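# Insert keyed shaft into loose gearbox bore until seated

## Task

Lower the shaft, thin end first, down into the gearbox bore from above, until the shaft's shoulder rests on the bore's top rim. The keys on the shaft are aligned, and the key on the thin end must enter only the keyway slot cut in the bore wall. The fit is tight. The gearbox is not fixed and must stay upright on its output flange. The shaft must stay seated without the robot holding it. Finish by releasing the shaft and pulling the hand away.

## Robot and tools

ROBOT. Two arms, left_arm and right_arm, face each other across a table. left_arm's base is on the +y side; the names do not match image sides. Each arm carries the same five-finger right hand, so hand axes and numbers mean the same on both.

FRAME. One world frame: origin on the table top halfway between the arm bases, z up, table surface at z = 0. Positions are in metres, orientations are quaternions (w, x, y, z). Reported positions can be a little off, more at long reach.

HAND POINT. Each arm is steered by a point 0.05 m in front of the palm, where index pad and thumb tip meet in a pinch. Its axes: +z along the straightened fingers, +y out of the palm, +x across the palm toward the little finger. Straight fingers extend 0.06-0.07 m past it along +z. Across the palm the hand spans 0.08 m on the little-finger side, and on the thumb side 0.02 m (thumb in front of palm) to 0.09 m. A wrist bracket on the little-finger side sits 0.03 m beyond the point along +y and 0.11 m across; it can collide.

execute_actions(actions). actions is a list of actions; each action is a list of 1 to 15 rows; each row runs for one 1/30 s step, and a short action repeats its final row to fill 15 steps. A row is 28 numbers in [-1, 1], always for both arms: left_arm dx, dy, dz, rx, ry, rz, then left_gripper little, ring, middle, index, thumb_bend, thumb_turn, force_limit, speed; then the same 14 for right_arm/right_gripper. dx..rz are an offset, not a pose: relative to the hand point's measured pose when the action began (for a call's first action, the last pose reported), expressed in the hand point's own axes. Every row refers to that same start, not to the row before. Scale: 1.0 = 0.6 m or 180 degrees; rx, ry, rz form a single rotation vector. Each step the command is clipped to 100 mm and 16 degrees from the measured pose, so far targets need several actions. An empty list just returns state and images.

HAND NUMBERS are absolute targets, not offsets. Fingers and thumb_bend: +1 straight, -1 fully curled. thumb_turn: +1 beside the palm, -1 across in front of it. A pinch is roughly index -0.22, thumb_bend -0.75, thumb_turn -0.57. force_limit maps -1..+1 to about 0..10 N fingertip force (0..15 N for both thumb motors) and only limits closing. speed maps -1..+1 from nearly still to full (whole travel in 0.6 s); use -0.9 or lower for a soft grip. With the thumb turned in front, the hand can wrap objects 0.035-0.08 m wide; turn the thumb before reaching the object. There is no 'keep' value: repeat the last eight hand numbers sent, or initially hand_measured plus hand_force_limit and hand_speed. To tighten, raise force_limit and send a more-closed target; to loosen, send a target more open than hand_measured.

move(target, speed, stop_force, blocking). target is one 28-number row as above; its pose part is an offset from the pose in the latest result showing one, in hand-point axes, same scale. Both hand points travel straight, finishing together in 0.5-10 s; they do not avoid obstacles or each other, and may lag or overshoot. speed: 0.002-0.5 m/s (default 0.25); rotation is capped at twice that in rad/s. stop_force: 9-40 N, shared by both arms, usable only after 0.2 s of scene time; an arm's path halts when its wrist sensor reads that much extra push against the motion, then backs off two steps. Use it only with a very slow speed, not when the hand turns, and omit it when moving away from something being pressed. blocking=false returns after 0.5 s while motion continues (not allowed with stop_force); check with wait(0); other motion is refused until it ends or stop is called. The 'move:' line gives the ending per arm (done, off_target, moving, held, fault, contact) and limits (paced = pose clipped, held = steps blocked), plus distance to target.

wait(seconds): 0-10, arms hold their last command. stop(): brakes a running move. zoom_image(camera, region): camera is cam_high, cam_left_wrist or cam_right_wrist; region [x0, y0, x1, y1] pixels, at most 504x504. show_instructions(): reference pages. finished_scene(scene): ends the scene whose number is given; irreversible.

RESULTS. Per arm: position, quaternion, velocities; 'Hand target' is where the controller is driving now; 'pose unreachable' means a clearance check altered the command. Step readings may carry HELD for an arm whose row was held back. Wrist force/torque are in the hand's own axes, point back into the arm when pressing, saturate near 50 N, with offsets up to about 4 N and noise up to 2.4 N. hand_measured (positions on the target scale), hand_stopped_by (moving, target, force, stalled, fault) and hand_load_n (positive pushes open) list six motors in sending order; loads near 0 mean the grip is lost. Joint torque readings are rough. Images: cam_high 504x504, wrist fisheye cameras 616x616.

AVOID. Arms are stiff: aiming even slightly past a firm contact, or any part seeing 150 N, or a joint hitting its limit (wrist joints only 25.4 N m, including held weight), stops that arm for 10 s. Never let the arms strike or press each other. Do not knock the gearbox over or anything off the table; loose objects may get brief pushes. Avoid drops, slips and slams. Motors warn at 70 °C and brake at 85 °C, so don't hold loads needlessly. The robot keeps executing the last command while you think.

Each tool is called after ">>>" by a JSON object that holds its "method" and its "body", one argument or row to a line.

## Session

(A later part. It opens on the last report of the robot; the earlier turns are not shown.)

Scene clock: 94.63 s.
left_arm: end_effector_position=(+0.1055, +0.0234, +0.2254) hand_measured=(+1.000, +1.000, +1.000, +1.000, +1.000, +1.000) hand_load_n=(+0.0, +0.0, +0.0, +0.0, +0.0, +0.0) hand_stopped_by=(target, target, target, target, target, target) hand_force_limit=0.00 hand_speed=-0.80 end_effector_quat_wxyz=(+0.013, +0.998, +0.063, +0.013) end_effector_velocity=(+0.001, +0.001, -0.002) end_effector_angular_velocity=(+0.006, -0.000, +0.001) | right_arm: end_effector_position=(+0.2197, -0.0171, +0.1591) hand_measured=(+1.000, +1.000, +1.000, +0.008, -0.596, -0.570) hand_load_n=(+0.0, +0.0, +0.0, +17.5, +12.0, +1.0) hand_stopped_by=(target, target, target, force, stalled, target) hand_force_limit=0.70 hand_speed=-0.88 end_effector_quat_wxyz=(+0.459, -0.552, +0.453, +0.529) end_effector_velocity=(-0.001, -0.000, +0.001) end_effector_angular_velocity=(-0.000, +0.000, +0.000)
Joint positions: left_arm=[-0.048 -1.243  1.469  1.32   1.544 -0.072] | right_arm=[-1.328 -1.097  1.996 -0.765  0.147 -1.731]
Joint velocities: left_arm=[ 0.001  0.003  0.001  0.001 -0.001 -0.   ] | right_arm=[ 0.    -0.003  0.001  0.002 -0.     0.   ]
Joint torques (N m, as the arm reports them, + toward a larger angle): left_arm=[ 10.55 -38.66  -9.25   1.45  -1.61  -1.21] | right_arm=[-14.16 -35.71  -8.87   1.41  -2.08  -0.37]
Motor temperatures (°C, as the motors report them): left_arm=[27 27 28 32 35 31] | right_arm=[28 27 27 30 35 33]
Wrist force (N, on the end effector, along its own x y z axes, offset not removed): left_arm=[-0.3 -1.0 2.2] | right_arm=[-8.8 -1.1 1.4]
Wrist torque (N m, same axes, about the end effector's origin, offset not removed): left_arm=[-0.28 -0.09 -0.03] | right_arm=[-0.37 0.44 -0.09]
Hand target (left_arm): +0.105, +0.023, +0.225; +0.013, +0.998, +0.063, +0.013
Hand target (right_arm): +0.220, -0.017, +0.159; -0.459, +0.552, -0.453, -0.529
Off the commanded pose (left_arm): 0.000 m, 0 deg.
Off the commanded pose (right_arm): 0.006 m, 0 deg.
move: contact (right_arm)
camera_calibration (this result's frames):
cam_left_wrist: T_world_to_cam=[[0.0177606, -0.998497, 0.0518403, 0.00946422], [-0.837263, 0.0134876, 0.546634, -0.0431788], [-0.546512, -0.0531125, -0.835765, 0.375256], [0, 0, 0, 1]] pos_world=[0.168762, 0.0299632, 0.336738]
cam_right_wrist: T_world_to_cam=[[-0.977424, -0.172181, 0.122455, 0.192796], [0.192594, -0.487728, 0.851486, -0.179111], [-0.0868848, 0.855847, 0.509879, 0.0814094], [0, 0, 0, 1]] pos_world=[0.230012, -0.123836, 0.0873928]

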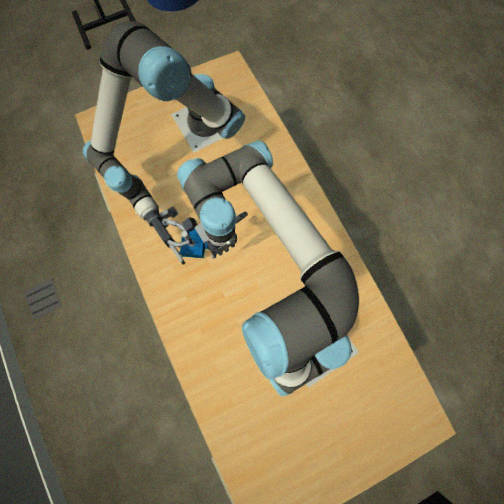

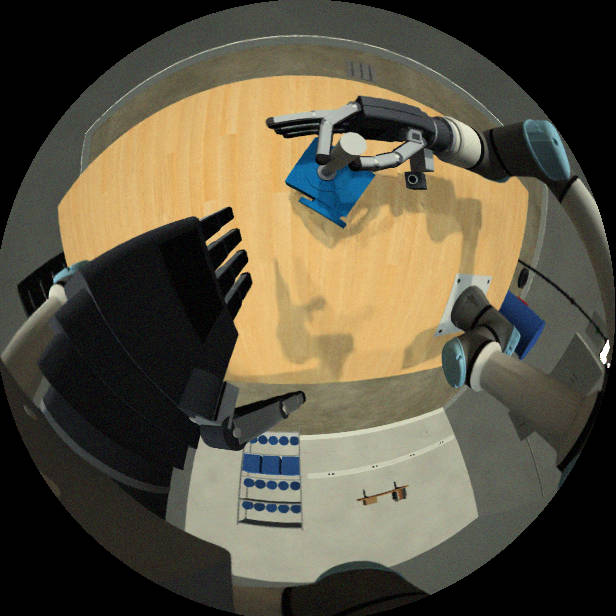

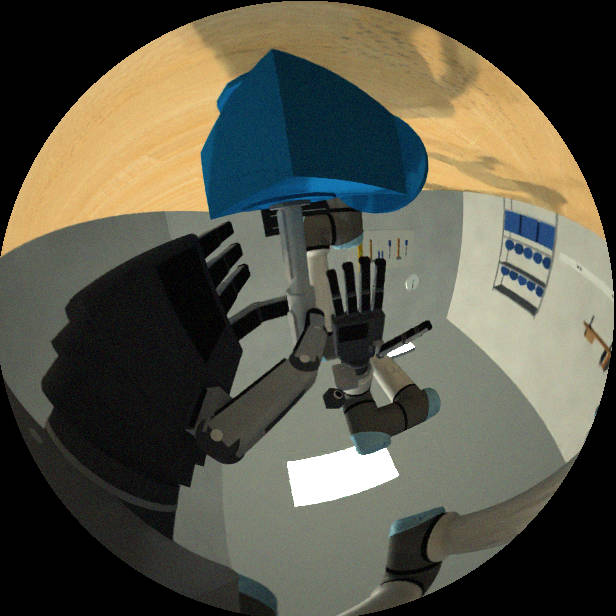

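>>> {"method": "move", "body": {
  "target": [0,0,0,0,0,0,1,1,1,1,1,1,0,-0.8,-0.0005,0.0033,0,0,0,0,1,1,1,-0.3,-0.62,-0.57,0.7,-0.88],
  "speed": 0.005
}}

>>> {"method": "move", "body": {
  "target": [0,0,0,0,0,0,1,1,1,1,1,1,0,-0.8,0.011,0,0,0,0,0,1,1,1,-0.3,-0.62,-0.57,0.7,-0.88],
  "speed": 0.004,
  "stop_force": 13
}}

>>> {"method": "zoom_image", "body": {
  "camera": "cam_right_wrist",
  "region": [210,160,330,280]
}}

Scene clock: 95.50 s.
left_arm: end_effector_position=(+0.1055, +0.0234, +0.2254) hand_measured=(+1.000, +1.000, +1.000, +1.000, +1.000, +1.000) hand_load_n=(+0.0, +0.0, +0.0, +0.0, +0.0, +0.0) hand_stopped_by=(target, target, target, target, target, target) hand_force_limit=0.00 hand_speed=-0.80 end_effector_quat_wxyz=(+0.013, +0.998, +0.063, +0.013) end_effector_velocity=(+0.000, +0.000, +0.000) end_effector_angular_velocity=(-0.001, -0.001, +0.001) | right_arm: end_effector_position=(+0.2178, -0.0175, +0.1593) hand_measured=(+1.000, +1.000, +1.000, +0.008, -0.596, -0.570) hand_load_n=(+0.0, +0.0, +0.0, +17.5, +11.5, -1.0) hand_stopped_by=(target, target, target, force, stalled, target) hand_force_limit=0.70 hand_speed=-0.88 end_effector_quat_wxyz=(+0.459, -0.552, +0.453, +0.529) end_effector_velocity=(-0.001, +0.000, -0.000) end_effector_angular_velocity=(+0.000, -0.001, +0.001)
Joint positions: left_arm=[-0.048 -1.243  1.469  1.32   1.544 -0.072] | right_arm=[-1.327 -1.1    2.002 -0.767  0.147 -1.731]
Joint velocities: left_arm=[ 0.    -0.001  0.    -0.    -0.001 -0.   ] | right_arm=[ 0.001 -0.001  0.002 -0.003  0.     0.001]
Joint torques (N m, as the arm reports them, + toward a larger angle): left_arm=[ 11.54 -39.05  -9.76   1.5   -1.58  -1.31] | right_arm=[ 12.88 -37.52  -4.37  -1.1    2.31   2.  ]
Motor temperatures (°C, as the motors report them): left_arm=[27 27 28 32 35 31] | right_arm=[28 27 27 30 35 33]
Wrist force (N, on the end effector, along its own x y z axes, offset not removed): left_arm=[0.0 2.3 1.6] | right_arm=[0.3 -0.1 -1.0]
Wrist torque (N m, same axes, about the end effector's origin, offset not removed): left_arm=[0.30 -0.21 0.26] | right_arm=[0.19 0.35 0.00]
Hand target (left_arm): +0.105, +0.023, +0.225; +0.013, +0.998, +0.063, +0.013
Hand target (right_arm): +0.218, -0.017, +0.159; -0.459, +0.552, -0.453, -0.529
Off the commanded pose (left_arm): 0.000 m, 0 deg.
Off the commanded pose (right_arm): 0.000 m, 0 deg.
move: done
camera_calibration (this result's frames):
cam_left_wrist: T_world_to_cam=[[0.0177607, -0.998497, 0.0518401, 0.0094643], [-0.837263, 0.0134875, 0.546634, -0.0431787], [-0.546512, -0.0531124, -0.835765, 0.375256], [0, 0, 0, 1]] pos_world=[0.168762, 0.0299632, 0.336738]
cam_right_wrist: T_world_to_cam=[[-0.97744, -0.172092, 0.122452, 0.190879], [0.192546, -0.487729, 0.851497, -0.179113], [-0.0868125, 0.855865, 0.509861, 0.0814081], [0, 0, 0, 1]] pos_world=[0.228128, -0.124184, 0.087634]

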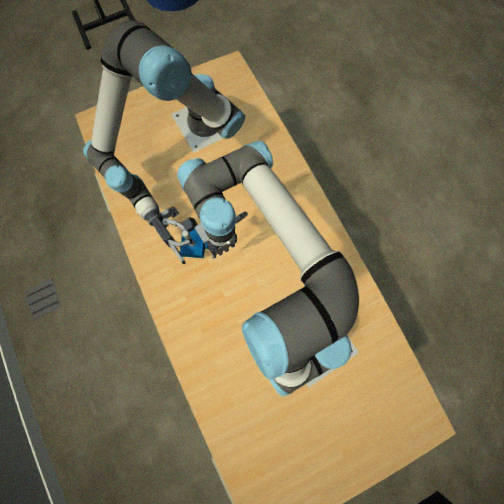

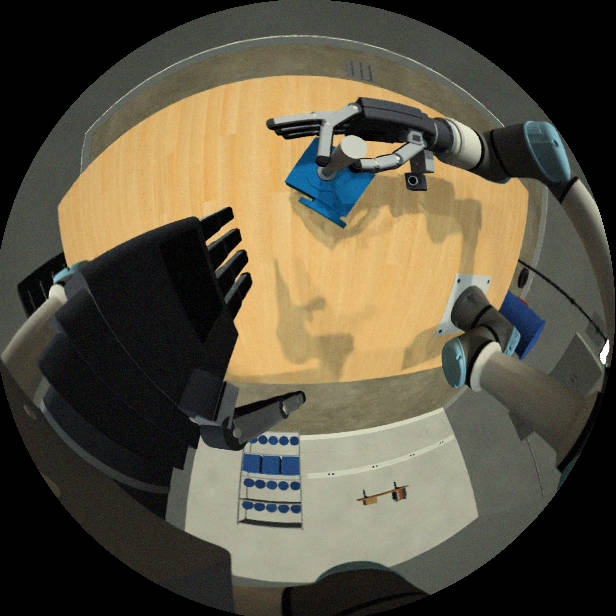

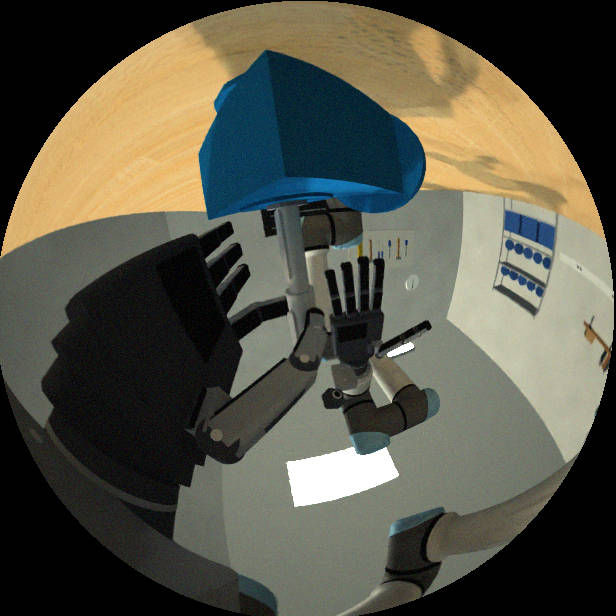

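Scene clock: 96.50 s.
left_arm: end_effector_position=(+0.1055, +0.0234, +0.2254) hand_measured=(+1.000, +1.000, +1.000, +1.000, +1.000, +1.000) hand_load_n=(+0.0, +0.0, +0.0, +0.0, +0.0, +0.0) hand_stopped_by=(target, target, target, target, target, target) hand_force_limit=0.00 hand_speed=-0.80 end_effector_quat_wxyz=(+0.013, +0.998, +0.063, +0.013) end_effector_velocity=(+0.001, -0.000, -0.000) end_effector_angular_velocity=(-0.001, -0.000, +0.001) | right_arm: end_effector_position=(+0.2178, -0.0175, +0.1567) hand_measured=(+1.000, +1.000, +1.000, +0.008, -0.596, -0.570) hand_load_n=(+0.0, +0.0, +0.0, +17.5, +13.0, +2.5) hand_stopped_by=(target, target, target, force, stalled, target) hand_force_limit=0.70 hand_speed=-0.88 end_effector_quat_wxyz=(+0.459, -0.552, +0.453, +0.529) end_effector_velocity=(-0.001, +0.000, +0.001) end_effector_angular_velocity=(-0.001, +0.002, +0.001)
Joint positions: left_arm=[-0.048 -1.243  1.469  1.32   1.544 -0.072] | right_arm=[-1.327 -1.095  2.003 -0.773  0.147 -1.731]
Joint velocities: left_arm=[ 0.001  0.001 -0.    -0.001 -0.    -0.   ] | right_arm=[ 0.001 -0.003  0.     0.005 -0.    -0.   ]
Joint torques (N m, as the arm reports them, + toward a larger angle): left_arm=[ 11.22 -38.39  -9.86   1.45  -1.45  -1.26] | right_arm=[ -5.59 -33.82  -8.33   1.22  -0.85  -0.33]
Motor temperatures (°C, as the motors report them): left_arm=[27 27 28 32 35 31] | right_arm=[28 27 27 30 35 33]
Wrist force (N, on the end effector, along its own x y z axes, offset not removed): left_arm=[-2.4 -1.0 -1.5] | right_arm=[-9.8 1.7 5.5]
Wrist torque (N m, same axes, about the end effector's origin, offset not removed): left_arm=[0.09 0.34 -0.20] | right_arm=[-0.21 -0.01 0.18]
Hand target (left_arm): +0.105, +0.023, +0.225; +0.013, +0.998, +0.063, +0.013
Hand target (right_arm): +0.218, -0.017, +0.157; -0.459, +0.552, -0.453, -0.529
Off the commanded pose (left_arm): 0.000 m, 0 deg.
Off the commanded pose (right_arm): 0.004 m, 0 deg.
move: contact (right_arm)
camera_calibration (this result's frames):
cam_left_wrist: T_world_to_cam=[[0.0177607, -0.998497, 0.0518402, 0.00946429], [-0.837263, 0.0134875, 0.546634, -0.0431787], [-0.546512, -0.0531124, -0.835765, 0.375256], [0, 0, 0, 1]] pos_world=[0.168762, 0.0299632, 0.336738]
cam_right_wrist: T_world_to_cam=[[-0.977407, -0.172256, 0.122485, 0.191152], [0.192652, -0.487659, 0.851513, -0.176921], [-0.086947, 0.855872, 0.509827, 0.0827659], [0, 0, 0, 1]] pos_world=[0.228114, -0.124187, 0.085041]

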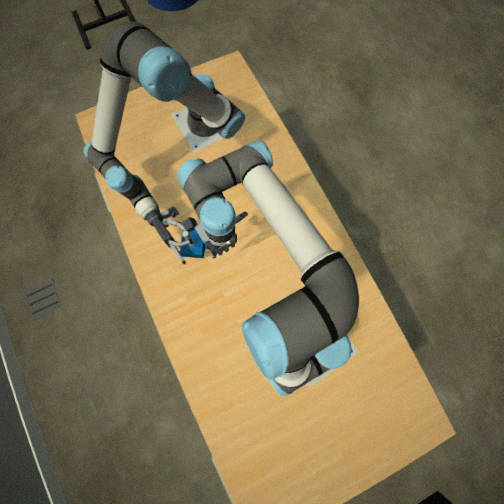

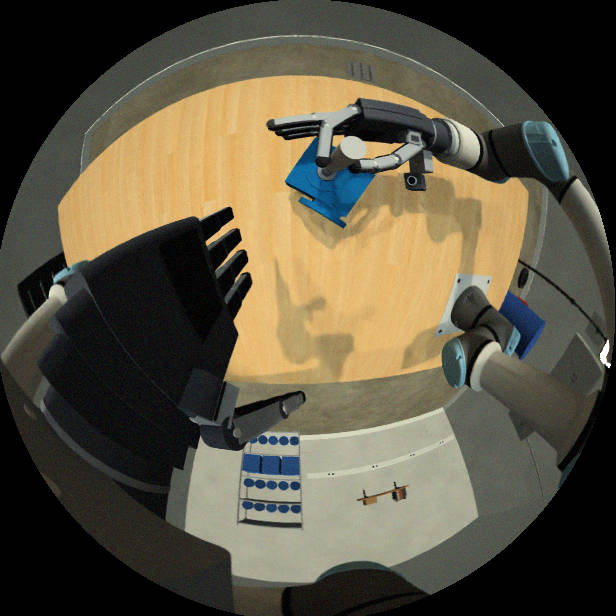

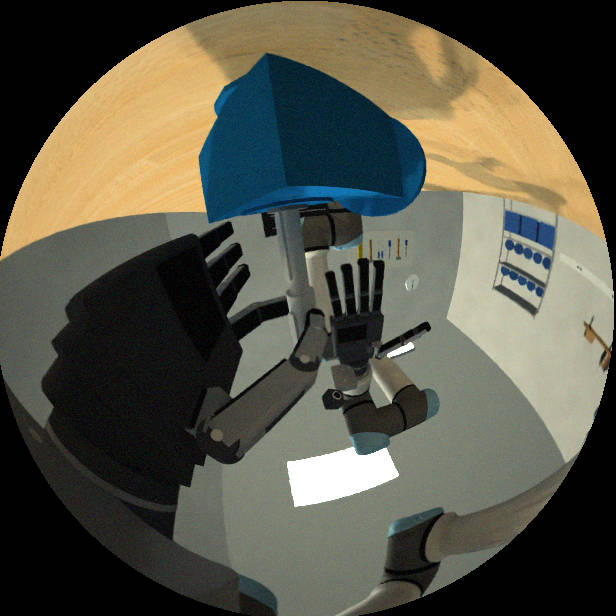

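Region (210, 160, 330, 280) of cam_right_wrist's 616x616 image, scaled by 4.200, with more detail than that image has.

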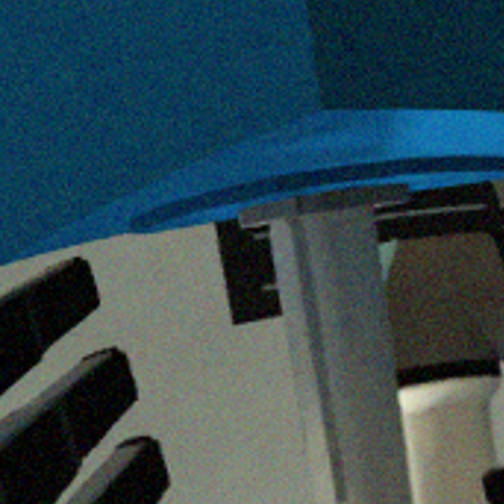

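>>> {"method": "move", "body": {
  "target": [0,0,0,0,0,0,1,1,1,1,1,1,0,-0.8,-0.002,0.0016,0,0.033,0,0,1,1,1,-0.3,-0.62,-0.57,0.7,-0.88],
  "speed": 0.04
}}

>>> {"method": "move", "body": {
  "target": [0,0,0,0,0,0,1,1,1,1,1,1,0,-0.8,0.008,0,0,0,0,0,1,1,1,-0.3,-0.62,-0.57,0.7,-0.88],
  "speed": 0.004,
  "stop_force": 13
}}

>>> {"method": "zoom_image", "body": {
  "camera": "cam_right_wrist",
  "region": [210,160,330,280]
}}

Scene clock: 98.20 s.
left_arm: end_effector_position=(+0.1055, +0.0234, +0.2254) hand_measured=(+1.000, +1.000, +1.000, +1.000, +1.000, +1.000) hand_load_n=(+0.0, +0.0, +0.0, +0.0, +0.0, +0.0) hand_stopped_by=(target, target, target, target, target, target) hand_force_limit=0.00 hand_speed=-0.80 end_effector_quat_wxyz=(+0.013, +0.998, +0.063, +0.013) end_effector_velocity=(+0.000, +0.000, -0.001) end_effector_angular_velocity=(+0.003, -0.001, -0.001) | right_arm: end_effector_position=(+0.2169, -0.0176, +0.1578) hand_measured=(+1.000, +1.000, +1.000, +0.008, -0.596, -0.570) hand_load_n=(+0.0, +0.0, +0.0, +17.5, +11.0, +0.5) hand_stopped_by=(target, target, target, force, stalled, target) hand_force_limit=0.70 hand_speed=-0.88 end_effector_quat_wxyz=(+0.486, -0.528, +0.480, +0.505) end_effector_velocity=(+0.000, +0.000, +0.000) end_effector_angular_velocity=(+0.003, -0.001, -0.010)
Joint positions: left_arm=[-0.048 -1.243  1.469  1.32   1.544 -0.072] | right_arm=[-1.329 -1.152  2.099 -0.878  0.247 -1.667]
Joint velocities: left_arm=[-0.     0.001  0.001 -0.    -0.001  0.001] | right_arm=[ 0.    -0.005  0.011 -0.019  0.01   0.011]
Joint torques (N m, as the arm reports them, + toward a larger angle): left_arm=[ 11.19 -39.04  -9.56   1.54  -1.44  -1.35] | right_arm=[ -3.41 -37.12  -5.67  -1.75   2.55   2.3 ]
Motor temperatures (°C, as the motors report them): left_arm=[27 27 28 32 35 31] | right_arm=[28 27 27 30 35 33]
Wrist force (N, on the end effector, along its own x y z axes, offset not removed): left_arm=[-2.0 1.1 3.0] | right_arm=[6.6 -0.9 2.2]
Wrist torque (N m, same axes, about the end effector's origin, offset not removed): left_arm=[0.06 0.06 -0.19] | right_arm=[-0.26 0.24 0.05]
Hand target (left_arm): +0.105, +0.023, +0.225; +0.013, +0.998, +0.063, +0.013
Hand target (right_arm): +0.217, -0.018, +0.158; -0.487, +0.527, -0.480, -0.505
Off the commanded pose (left_arm): 0.000 m, 0 deg.
Off the commanded pose (right_arm): 0.000 m, 0 deg.
move: done
camera_calibration (this result's frames):
cam_left_wrist: T_world_to_cam=[[0.0177606, -0.998497, 0.0518404, 0.0094642], [-0.837263, 0.0134877, 0.546634, -0.0431787], [-0.546512, -0.0531126, -0.835765, 0.375256], [0, 0, 0, 1]] pos_world=[0.168762, 0.0299632, 0.336738]
cam_right_wrist: T_world_to_cam=[[-0.990146, -0.071216, 0.120576, 0.194954], [0.140036, -0.50732, 0.850304, -0.166538], [0.000615559, 0.85881, 0.512294, 0.0629296], [0, 0, 0, 1]] pos_world=[0.216316, -0.124649, 0.0858628]

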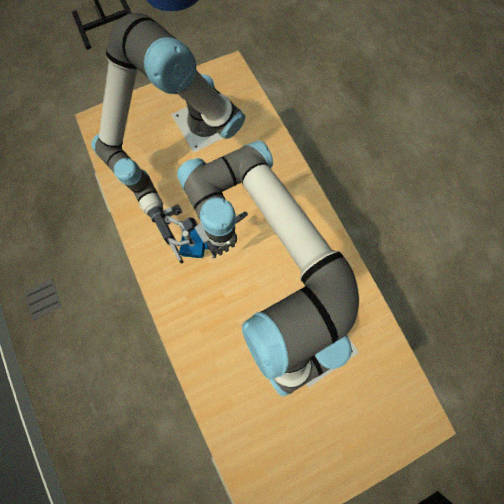

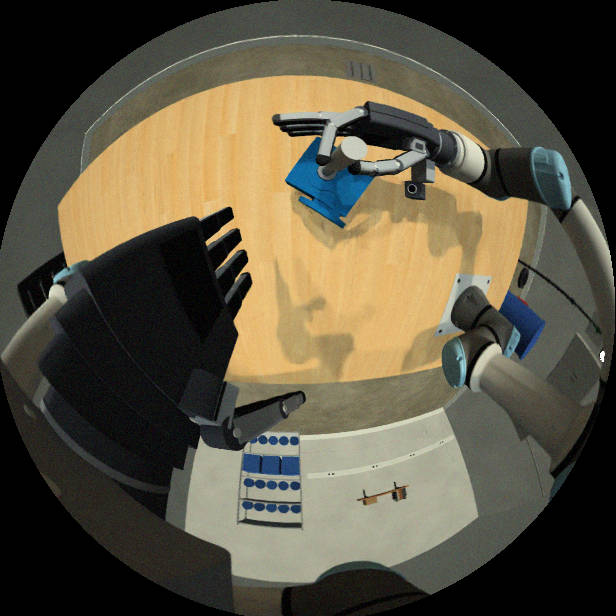

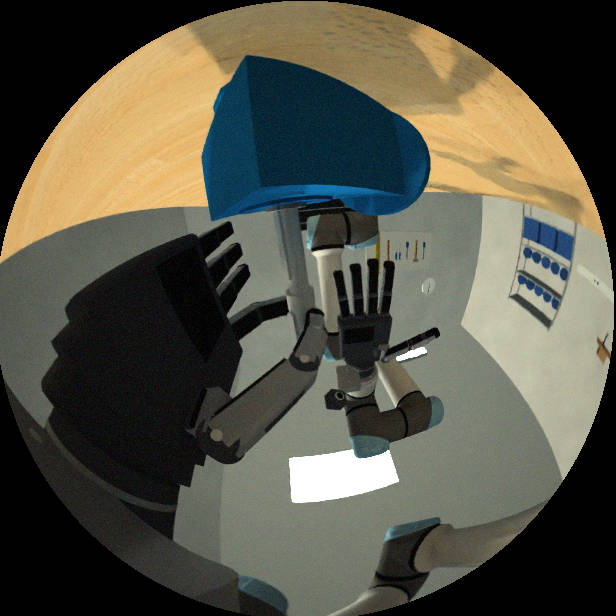

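Scene clock: 98.73 s.
left_arm: end_effector_position=(+0.1055, +0.0234, +0.2254) hand_measured=(+1.000, +1.000, +1.000, +1.000, +1.000, +1.000) hand_load_n=(+0.0, +0.0, +0.0, +0.0, +0.0, +0.0) hand_stopped_by=(target, target, target, target, target, target) hand_force_limit=0.00 hand_speed=-0.80 end_effector_quat_wxyz=(+0.013, +0.998, +0.063, +0.013) end_effector_velocity=(-0.000, -0.000, -0.000) end_effector_angular_velocity=(+0.000, +0.000, -0.000) | right_arm: end_effector_position=(+0.2169, -0.0177, +0.1571) hand_measured=(+1.000, +1.000, +1.000, +0.008, -0.596, -0.570) hand_load_n=(+0.0, +0.0, +0.0, +18.0, +11.5, +2.0) hand_stopped_by=(target, target, target, force, stalled, target) hand_force_limit=0.70 hand_speed=-0.88 end_effector_quat_wxyz=(+0.486, -0.528, +0.480, +0.505) end_effector_velocity=(+0.000, +0.000, +0.001) end_effector_angular_velocity=(-0.000, +0.000, -0.001)
Joint positions: left_arm=[-0.048 -1.243  1.469  1.32   1.544 -0.072] | right_arm=[-1.329 -1.151  2.099 -0.879  0.247 -1.667]
Joint velocities: left_arm=[-0.  0.  0. -0.  0. -0.] | right_arm=[-0.    -0.003 -0.001  0.004  0.001  0.   ]
Joint torques (N m, as the arm reports them, + toward a larger angle): left_arm=[ 11.44 -38.92  -9.18   1.47  -1.58  -1.3 ] | right_arm=[ -8.9  -33.78  -8.82   1.56   0.12   0.41]
Motor temperatures (°C, as the motors report them): left_arm=[27 27 28 32 35 31] | right_arm=[28 27 27 30 35 33]
Wrist force (N, on the end effector, along its own x y z axes, offset not removed): left_arm=[-2.1 -0.5 -0.1] | right_arm=[-5.1 -2.1 2.0]
Wrist torque (N m, same axes, about the end effector's origin, offset not removed): left_arm=[0.17 0.31 0.08] | right_arm=[-0.26 0.64 -0.03]
Hand target (left_arm): +0.105, +0.023, +0.225; +0.013, +0.998, +0.063, +0.013
Hand target (right_arm): +0.217, -0.018, +0.157; -0.486, +0.528, -0.480, -0.505
Off the commanded pose (left_arm): 0.000 m, 0 deg.
Off the commanded pose (right_arm): 0.004 m, 0 deg.
move: contact (right_arm)
camera_calibration (this result's frames):
cam_left_wrist: T_world_to_cam=[[0.0177606, -0.998497, 0.0518404, 0.00946421], [-0.837263, 0.0134877, 0.546634, -0.0431787], [-0.546512, -0.0531125, -0.835765, 0.375256], [0, 0, 0, 1]] pos_world=[0.168762, 0.0299632, 0.336738]
cam_right_wrist: T_world_to_cam=[[-0.990157, -0.0711959, 0.120497, 0.195049], [0.139957, -0.507334, 0.850308, -0.16593], [0.000593834, 0.858803, 0.512305, 0.0632905], [0, 0, 0, 1]] pos_world=[0.216315, -0.124649, 0.0851644]

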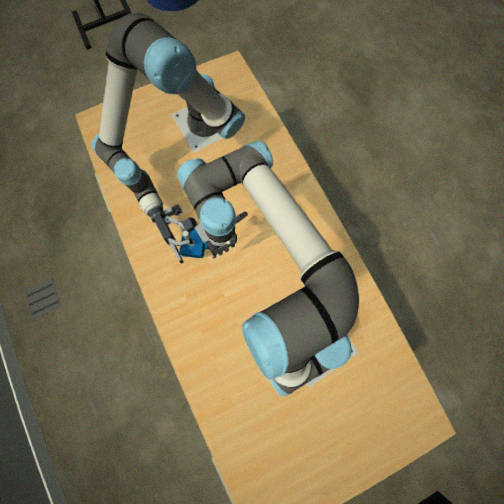

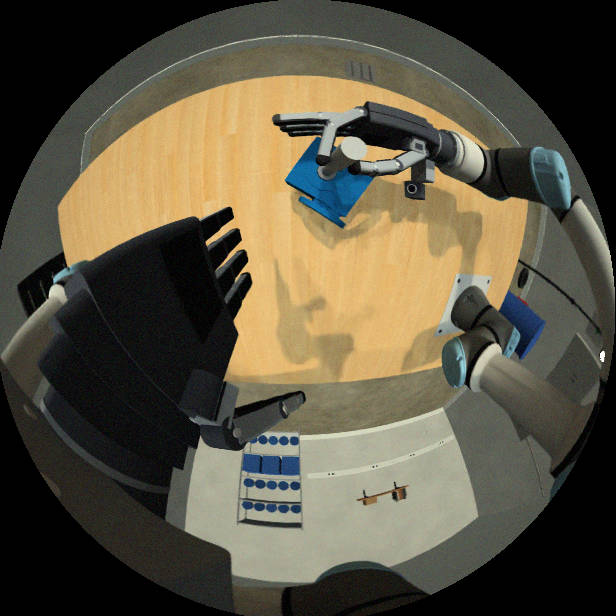

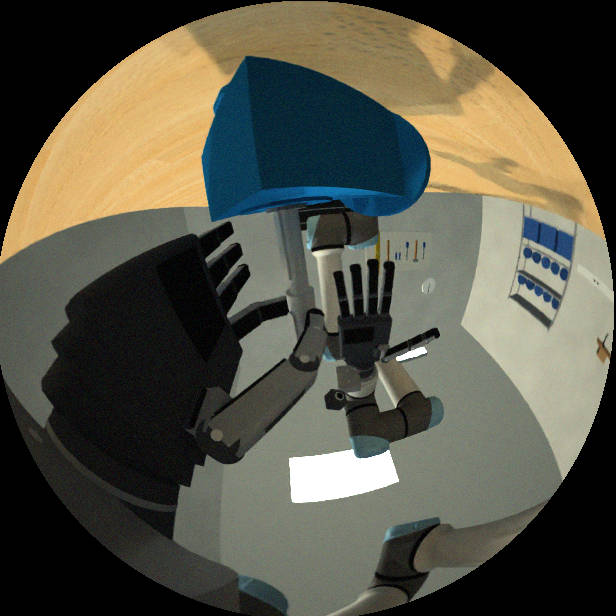

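Region (210, 160, 330, 280) of cam_right_wrist's 616x616 image, scaled by 4.200, with more detail than that image has.

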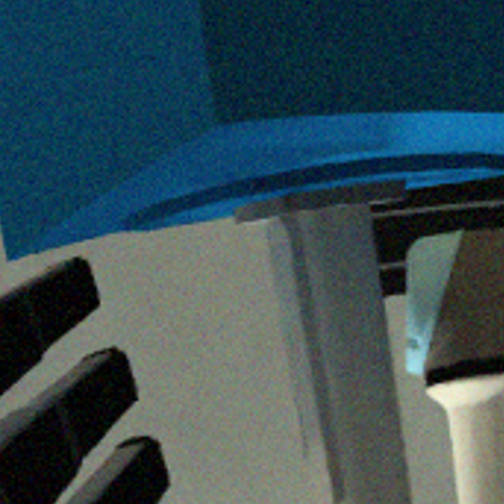

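>>> {"method": "move", "body": {
  "target": [0,0,0,0,0,0,1,1,1,1,1,1,0,-0.8,0.006,-0.0012,0,0,0,0,1,1,1,-0.3,-0.62,-0.57,0.7,-0.88],
  "speed": 0.003,
  "stop_force": 12
}}

>>> {"method": "zoom_image", "body": {
  "camera": "cam_right_wrist",
  "region": [210,160,330,280]
}}

Scene clock: 99.60 s.
left_arm: end_effector_position=(+0.1055, +0.0234, +0.2254) hand_measured=(+1.000, +1.000, +1.000, +1.000, +1.000, +1.000) hand_load_n=(+0.0, +0.0, +0.0, +0.0, +0.0, +0.0) hand_stopped_by=(target, target, target, target, target, target) hand_force_limit=0.00 hand_speed=-0.80 end_effector_quat_wxyz=(+0.013, +0.998, +0.063, +0.013) end_effector_velocity=(+0.000, -0.001, +0.001) end_effector_angular_velocity=(-0.004, -0.001, +0.000) | right_arm: end_effector_position=(+0.2171, -0.0177, +0.1561) hand_measured=(+1.000, +1.000, +1.000, +0.008, -0.596, -0.570) hand_load_n=(+0.0, +0.0, +0.0, +18.5, +11.5, +2.5) hand_stopped_by=(target, target, target, force, stalled, target) hand_force_limit=0.70 hand_speed=-0.88 end_effector_quat_wxyz=(+0.486, -0.528, +0.480, +0.505) end_effector_velocity=(-0.001, -0.000, +0.001) end_effector_angular_velocity=(-0.001, +0.003, +0.000)
Joint positions: left_arm=[-0.048 -1.243  1.469  1.32   1.544 -0.072] | right_arm=[-1.33  -1.148  2.099 -0.882  0.247 -1.667]
Joint velocities: left_arm=[ 0.001 -0.001 -0.001 -0.001 -0.     0.   ] | right_arm=[ 0.    -0.003  0.     0.006  0.     0.   ]
Joint torques (N m, as the arm reports them, + toward a larger angle): left_arm=[ 11.65 -39.06  -9.62   1.59  -1.64  -1.21] | right_arm=[-11.53 -30.76 -16.14   1.43  -0.98  -1.1 ]
Motor temperatures (°C, as the motors report them): left_arm=[27 27 28 32 35 31] | right_arm=[28 27 27 30 35 33]
Wrist force (N, on the end effector, along its own x y z axes, offset not removed): left_arm=[-3.2 0.3 4.9] | right_arm=[-11.0 -1.6 7.9]
Wrist torque (N m, same axes, about the end effector's origin, offset not removed): left_arm=[-0.04 0.32 -0.26] | right_arm=[-0.37 0.06 0.08]
Hand target (left_arm): +0.105, +0.023, +0.225; +0.013, +0.998, +0.063, +0.013
Hand target (right_arm): +0.217, -0.018, +0.156; -0.486, +0.528, -0.480, -0.505
Off the commanded pose (left_arm): 0.000 m, 0 deg.
Off the commanded pose (right_arm): 0.003 m, 0 deg.
move: contact (right_arm)
camera_calibration (this result's frames):
cam_left_wrist: T_world_to_cam=[[0.0177605, -0.998497, 0.0518401, 0.00946431], [-0.837263, 0.0134876, 0.546634, -0.0431787], [-0.546512, -0.0531123, -0.835765, 0.375256], [0, 0, 0, 1]] pos_world=[0.168762, 0.0299632, 0.336738]
cam_right_wrist: T_world_to_cam=[[-0.990148, -0.0711804, 0.120585, 0.195376], [0.140025, -0.507306, 0.850314, -0.1651], [0.000647881, 0.858821, 0.512275, 0.0638249], [0, 0, 0, 1]] pos_world=[0.216528, -0.124663, 0.0841312]

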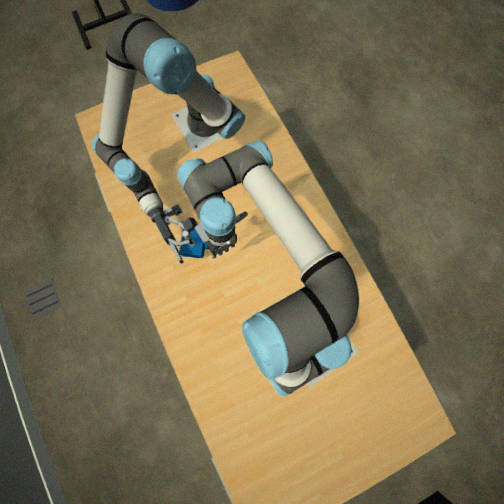

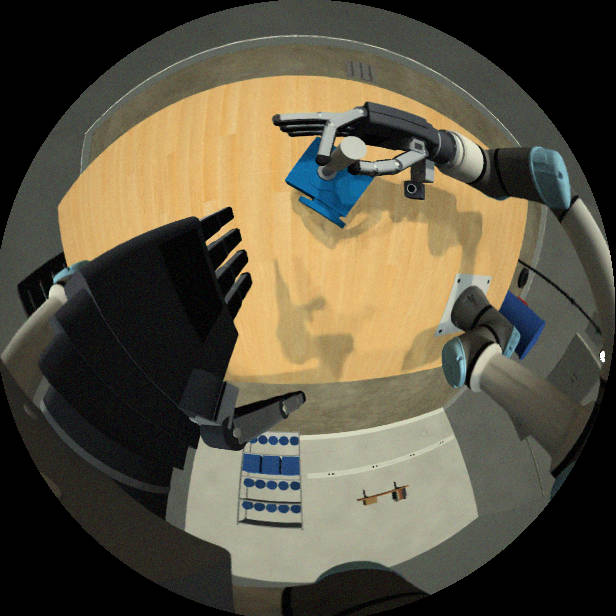

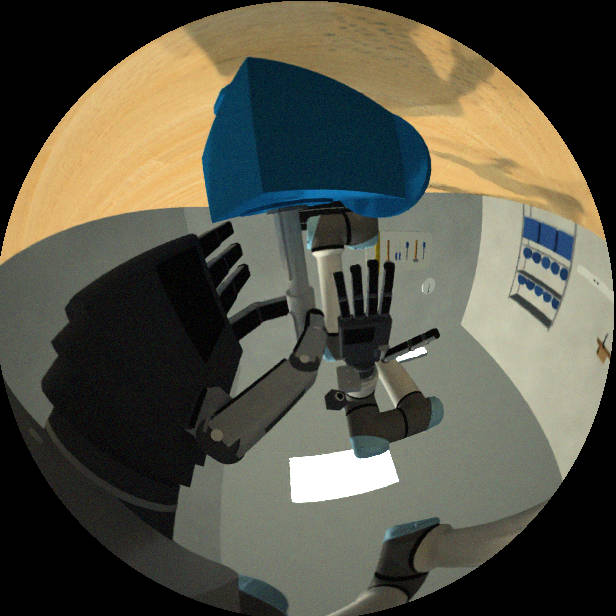

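Region (210, 160, 330, 280) of cam_right_wrist's 616x616 image, scaled by 4.200, with more detail than that image has.

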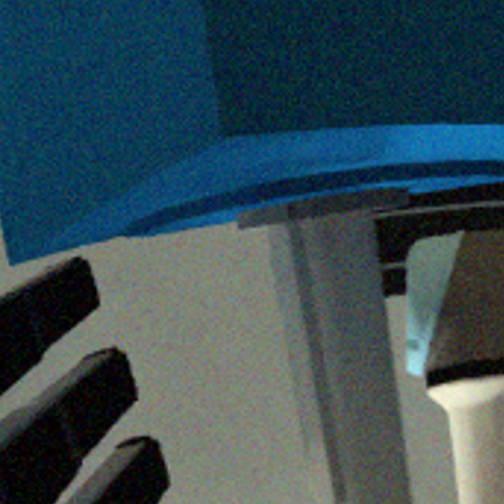

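>>> {"method": "move", "body": {
  "target": [0,0,0,0,0,0,1,1,1,1,1,1,0,-0.8,0.001,-0.0005,0.0017,0,0,0,1,1,1,-0.3,-0.62,-0.57,0.7,-0.88],
  "speed": 0.003
}}

>>> {"method": "move", "body": {
  "target": [0,0,0,0,0,0,1,1,1,1,1,1,0,-0.8,0.004,0,0,0,0,0,1,1,1,-0.3,-0.62,-0.57,0.7,-0.88],
  "speed": 0.003,
  "stop_force": 10
}}

Scene clock: 100.47 s.
left_arm: end_effector_position=(+0.1055, +0.0234, +0.2254) hand_measured=(+1.000, +1.000, +1.000, +1.000, +1.000, +1.000) hand_load_n=(+0.0, +0.0, +0.0, +0.0, +0.0, +0.0) hand_stopped_by=(target, target, target, target, target, target) hand_force_limit=0.00 hand_speed=-0.80 end_effector_quat_wxyz=(+0.013, +0.998, +0.063, +0.013) end_effector_velocity=(-0.000, -0.000, -0.001) end_effector_angular_velocity=(+0.002, +0.002, +0.002) | right_arm: end_effector_position=(+0.2174, -0.0167, +0.1555) hand_measured=(+1.000, +1.000, +1.000, +0.008, -0.596, -0.570) hand_load_n=(+0.0, +0.0, +0.0, +15.5, +15.5, +2.0) hand_stopped_by=(target, target, target, force, stalled, target) hand_force_limit=0.70 hand_speed=-0.88 end_effector_quat_wxyz=(+0.486, -0.528, +0.480, +0.505) end_effector_velocity=(-0.001, +0.000, -0.000) end_effector_angular_velocity=(-0.000, +0.001, +0.001)
Joint positions: left_arm=[-0.048 -1.243  1.469  1.32   1.544 -0.072] | right_arm=[-1.327 -1.145  2.097 -0.883  0.249 -1.667]
Joint velocities: left_arm=[-0.     0.002 -0.     0.     0.002 -0.002] | right_arm=[ 0.001  0.001  0.    -0.001  0.001  0.001]
Joint torques (N m, as the arm reports them, + toward a larger angle): left_arm=[ 11.61 -39.02  -9.6    1.4   -1.52  -1.22] | right_arm=[ 11.41 -16.5  -21.4   -1.64   3.02   1.45]
Motor temperatures (°C, as the motors report them): left_arm=[27 27 28 32 35 31] | right_arm=[28 27 27 30 35 33]
Wrist force (N, on the end effector, along its own x y z axes, offset not removed): left_arm=[-2.7 -5.5 -0.8] | right_arm=[-10.4 -1.4 1.9]
Wrist torque (N m, same axes, about the end effector's origin, offset not removed): left_arm=[-0.61 0.48 -0.38] | right_arm=[-0.37 0.03 0.15]
Hand target (left_arm): +0.105, +0.023, +0.225; +0.013, +0.998, +0.063, +0.013
Hand target (right_arm): +0.217, -0.017, +0.155; -0.486, +0.528, -0.480, -0.505
Off the commanded pose (left_arm): 0.000 m, 0 deg.
Off the commanded pose (right_arm): 0.000 m, 0 deg.
move: done
camera_calibration (this result's frames):
cam_left_wrist: T_world_to_cam=[[0.0177607, -0.998497, 0.0518404, 0.00946417], [-0.837263, 0.0134876, 0.546634, -0.0431787], [-0.546512, -0.0531126, -0.835765, 0.375256], [0, 0, 0, 1]] pos_world=[0.168762, 0.0299632, 0.336738]
cam_right_wrist: T_world_to_cam=[[-0.990151, -0.0711533, 0.120578, 0.195778], [0.140005, -0.507307, 0.850317, -0.164121], [0.000667124, 0.858823, 0.512272, 0.0632642], [0, 0, 0, 1]] pos_world=[0.216786, -0.123662, 0.0835396]

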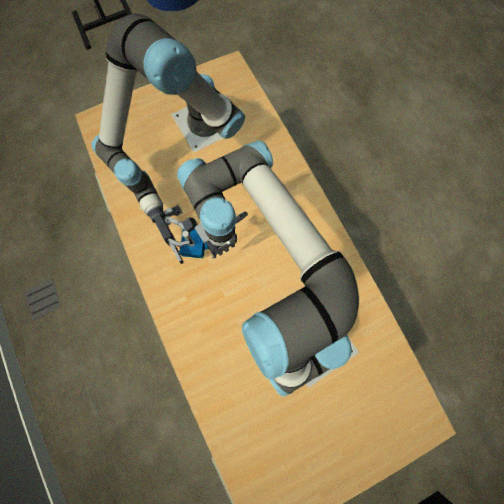

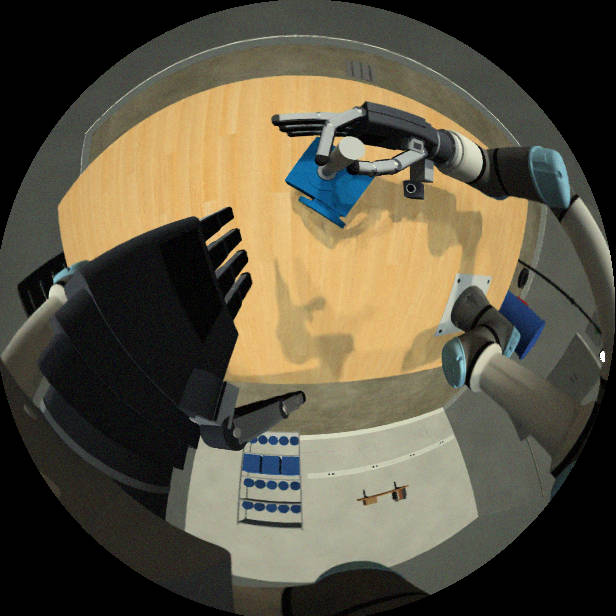

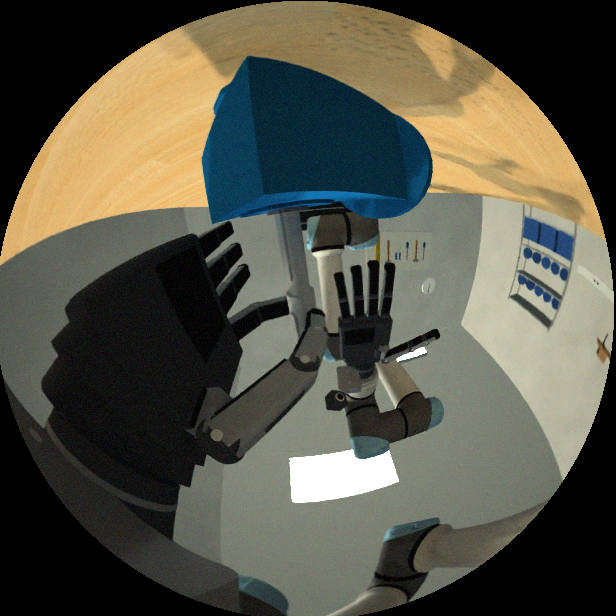

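Scene clock: 101.50 s.
left_arm: end_effector_position=(+0.1055, +0.0234, +0.2254) hand_measured=(+1.000, +1.000, +1.000, +1.000, +1.000, +1.000) hand_load_n=(+0.0, +0.0, +0.0, +0.0, +0.0, +0.0) hand_stopped_by=(target, target, target, target, target, target) hand_force_limit=0.00 hand_speed=-0.80 end_effector_quat_wxyz=(+0.013, +0.998, +0.063, +0.013) end_effector_velocity=(+0.000, +0.000, +0.001) end_effector_angular_velocity=(-0.001, -0.001, +0.001) | right_arm: end_effector_position=(+0.2174, -0.0167, +0.1531) hand_measured=(+1.000, +1.000, +1.000, +0.008, -0.596, -0.570) hand_load_n=(+0.0, +0.0, +0.0, +15.5, +14.5, +1.5) hand_stopped_by=(target, target, target, force, stalled, target) hand_force_limit=0.70 hand_speed=-0.88 end_effector_quat_wxyz=(+0.486, -0.528, +0.480, +0.505) end_effector_velocity=(+0.000, +0.000, -0.001) end_effector_angular_velocity=(-0.000, +0.001, -0.002)
Joint positions: left_arm=[-0.048 -1.243  1.469  1.32   1.544 -0.072] | right_arm=[-1.327 -1.14   2.098 -0.889  0.249 -1.667]
Joint velocities: left_arm=[-0.    -0.002  0.     0.001 -0.001 -0.001] | right_arm=[ 0.     0.001  0.    -0.001  0.002  0.   ]
Joint torques (N m, as the arm reports them, + toward a larger angle): left_arm=[ 10.62 -39.07  -9.98   1.43  -1.57  -1.37] | right_arm=[-14.31 -18.58  -1.88  -1.58  -2.93  -1.4 ]
Motor temperatures (°C, as the motors report them): left_arm=[27 27 28 32 35 31] | right_arm=[28 27 27 30 35 33]
Wrist force (N, on the end effector, along its own x y z axes, offset not removed): left_arm=[-4.8 -1.4 0.7] | right_arm=[-6.3 -2.3 4.0]
Wrist torque (N m, same axes, about the end effector's origin, offset not removed): left_arm=[-0.31 0.60 -0.23] | right_arm=[-0.60 0.13 -0.06]
Hand target (left_arm): +0.105, +0.023, +0.225; +0.013, +0.998, +0.063, +0.013
Hand target (right_arm): +0.217, -0.017, +0.153; -0.486, +0.528, -0.480, -0.505
Off the commanded pose (left_arm): 0.000 m, 0 deg.
Off the commanded pose (right_arm): 0.000 m, 0 deg.
move: done
camera_calibration (this result's frames):
cam_left_wrist: T_world_to_cam=[[0.0177607, -0.998497, 0.0518401, 0.00946433], [-0.837263, 0.0134874, 0.546634, -0.0431787], [-0.546512, -0.0531124, -0.835765, 0.375256], [0, 0, 0, 1]] pos_world=[0.168762, 0.0299632, 0.336738]
cam_right_wrist: T_world_to_cam=[[-0.990143, -0.0713194, 0.12054, 0.19606], [0.140058, -0.507281, 0.850324, -0.162112], [0.000503144, 0.858825, 0.512269, 0.0645057], [0, 0, 0, 1]] pos_world=[0.216801, -0.123652, 0.08117]

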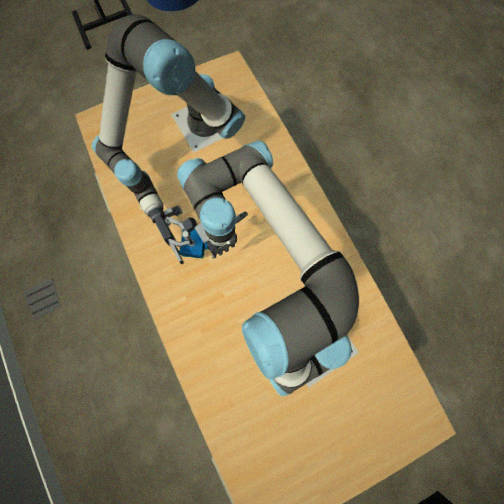

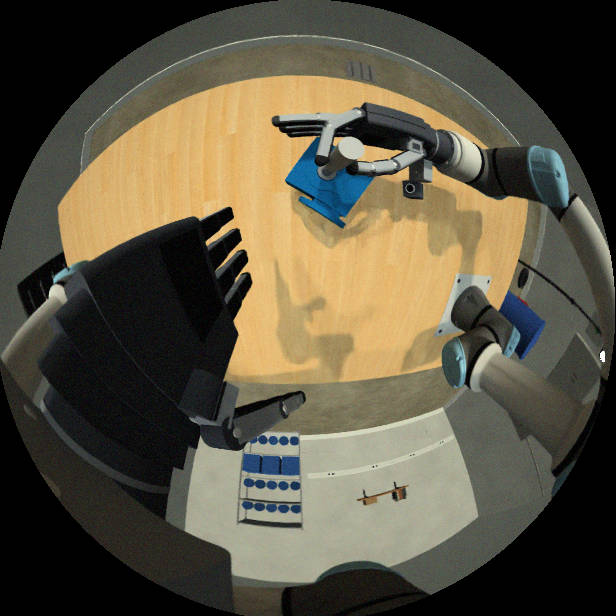

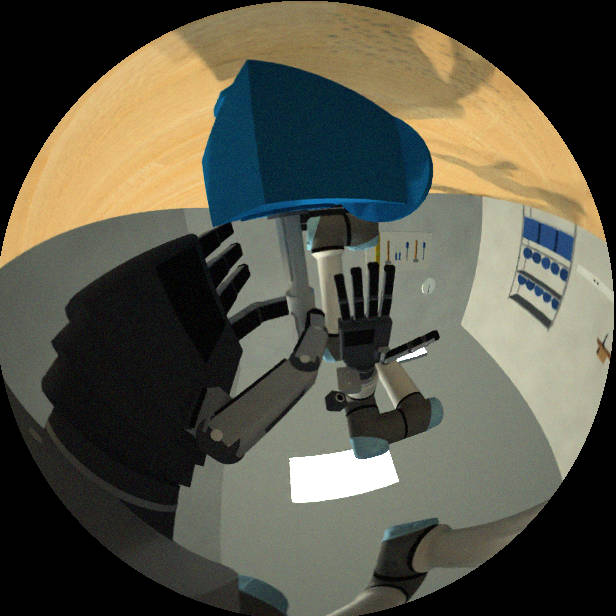

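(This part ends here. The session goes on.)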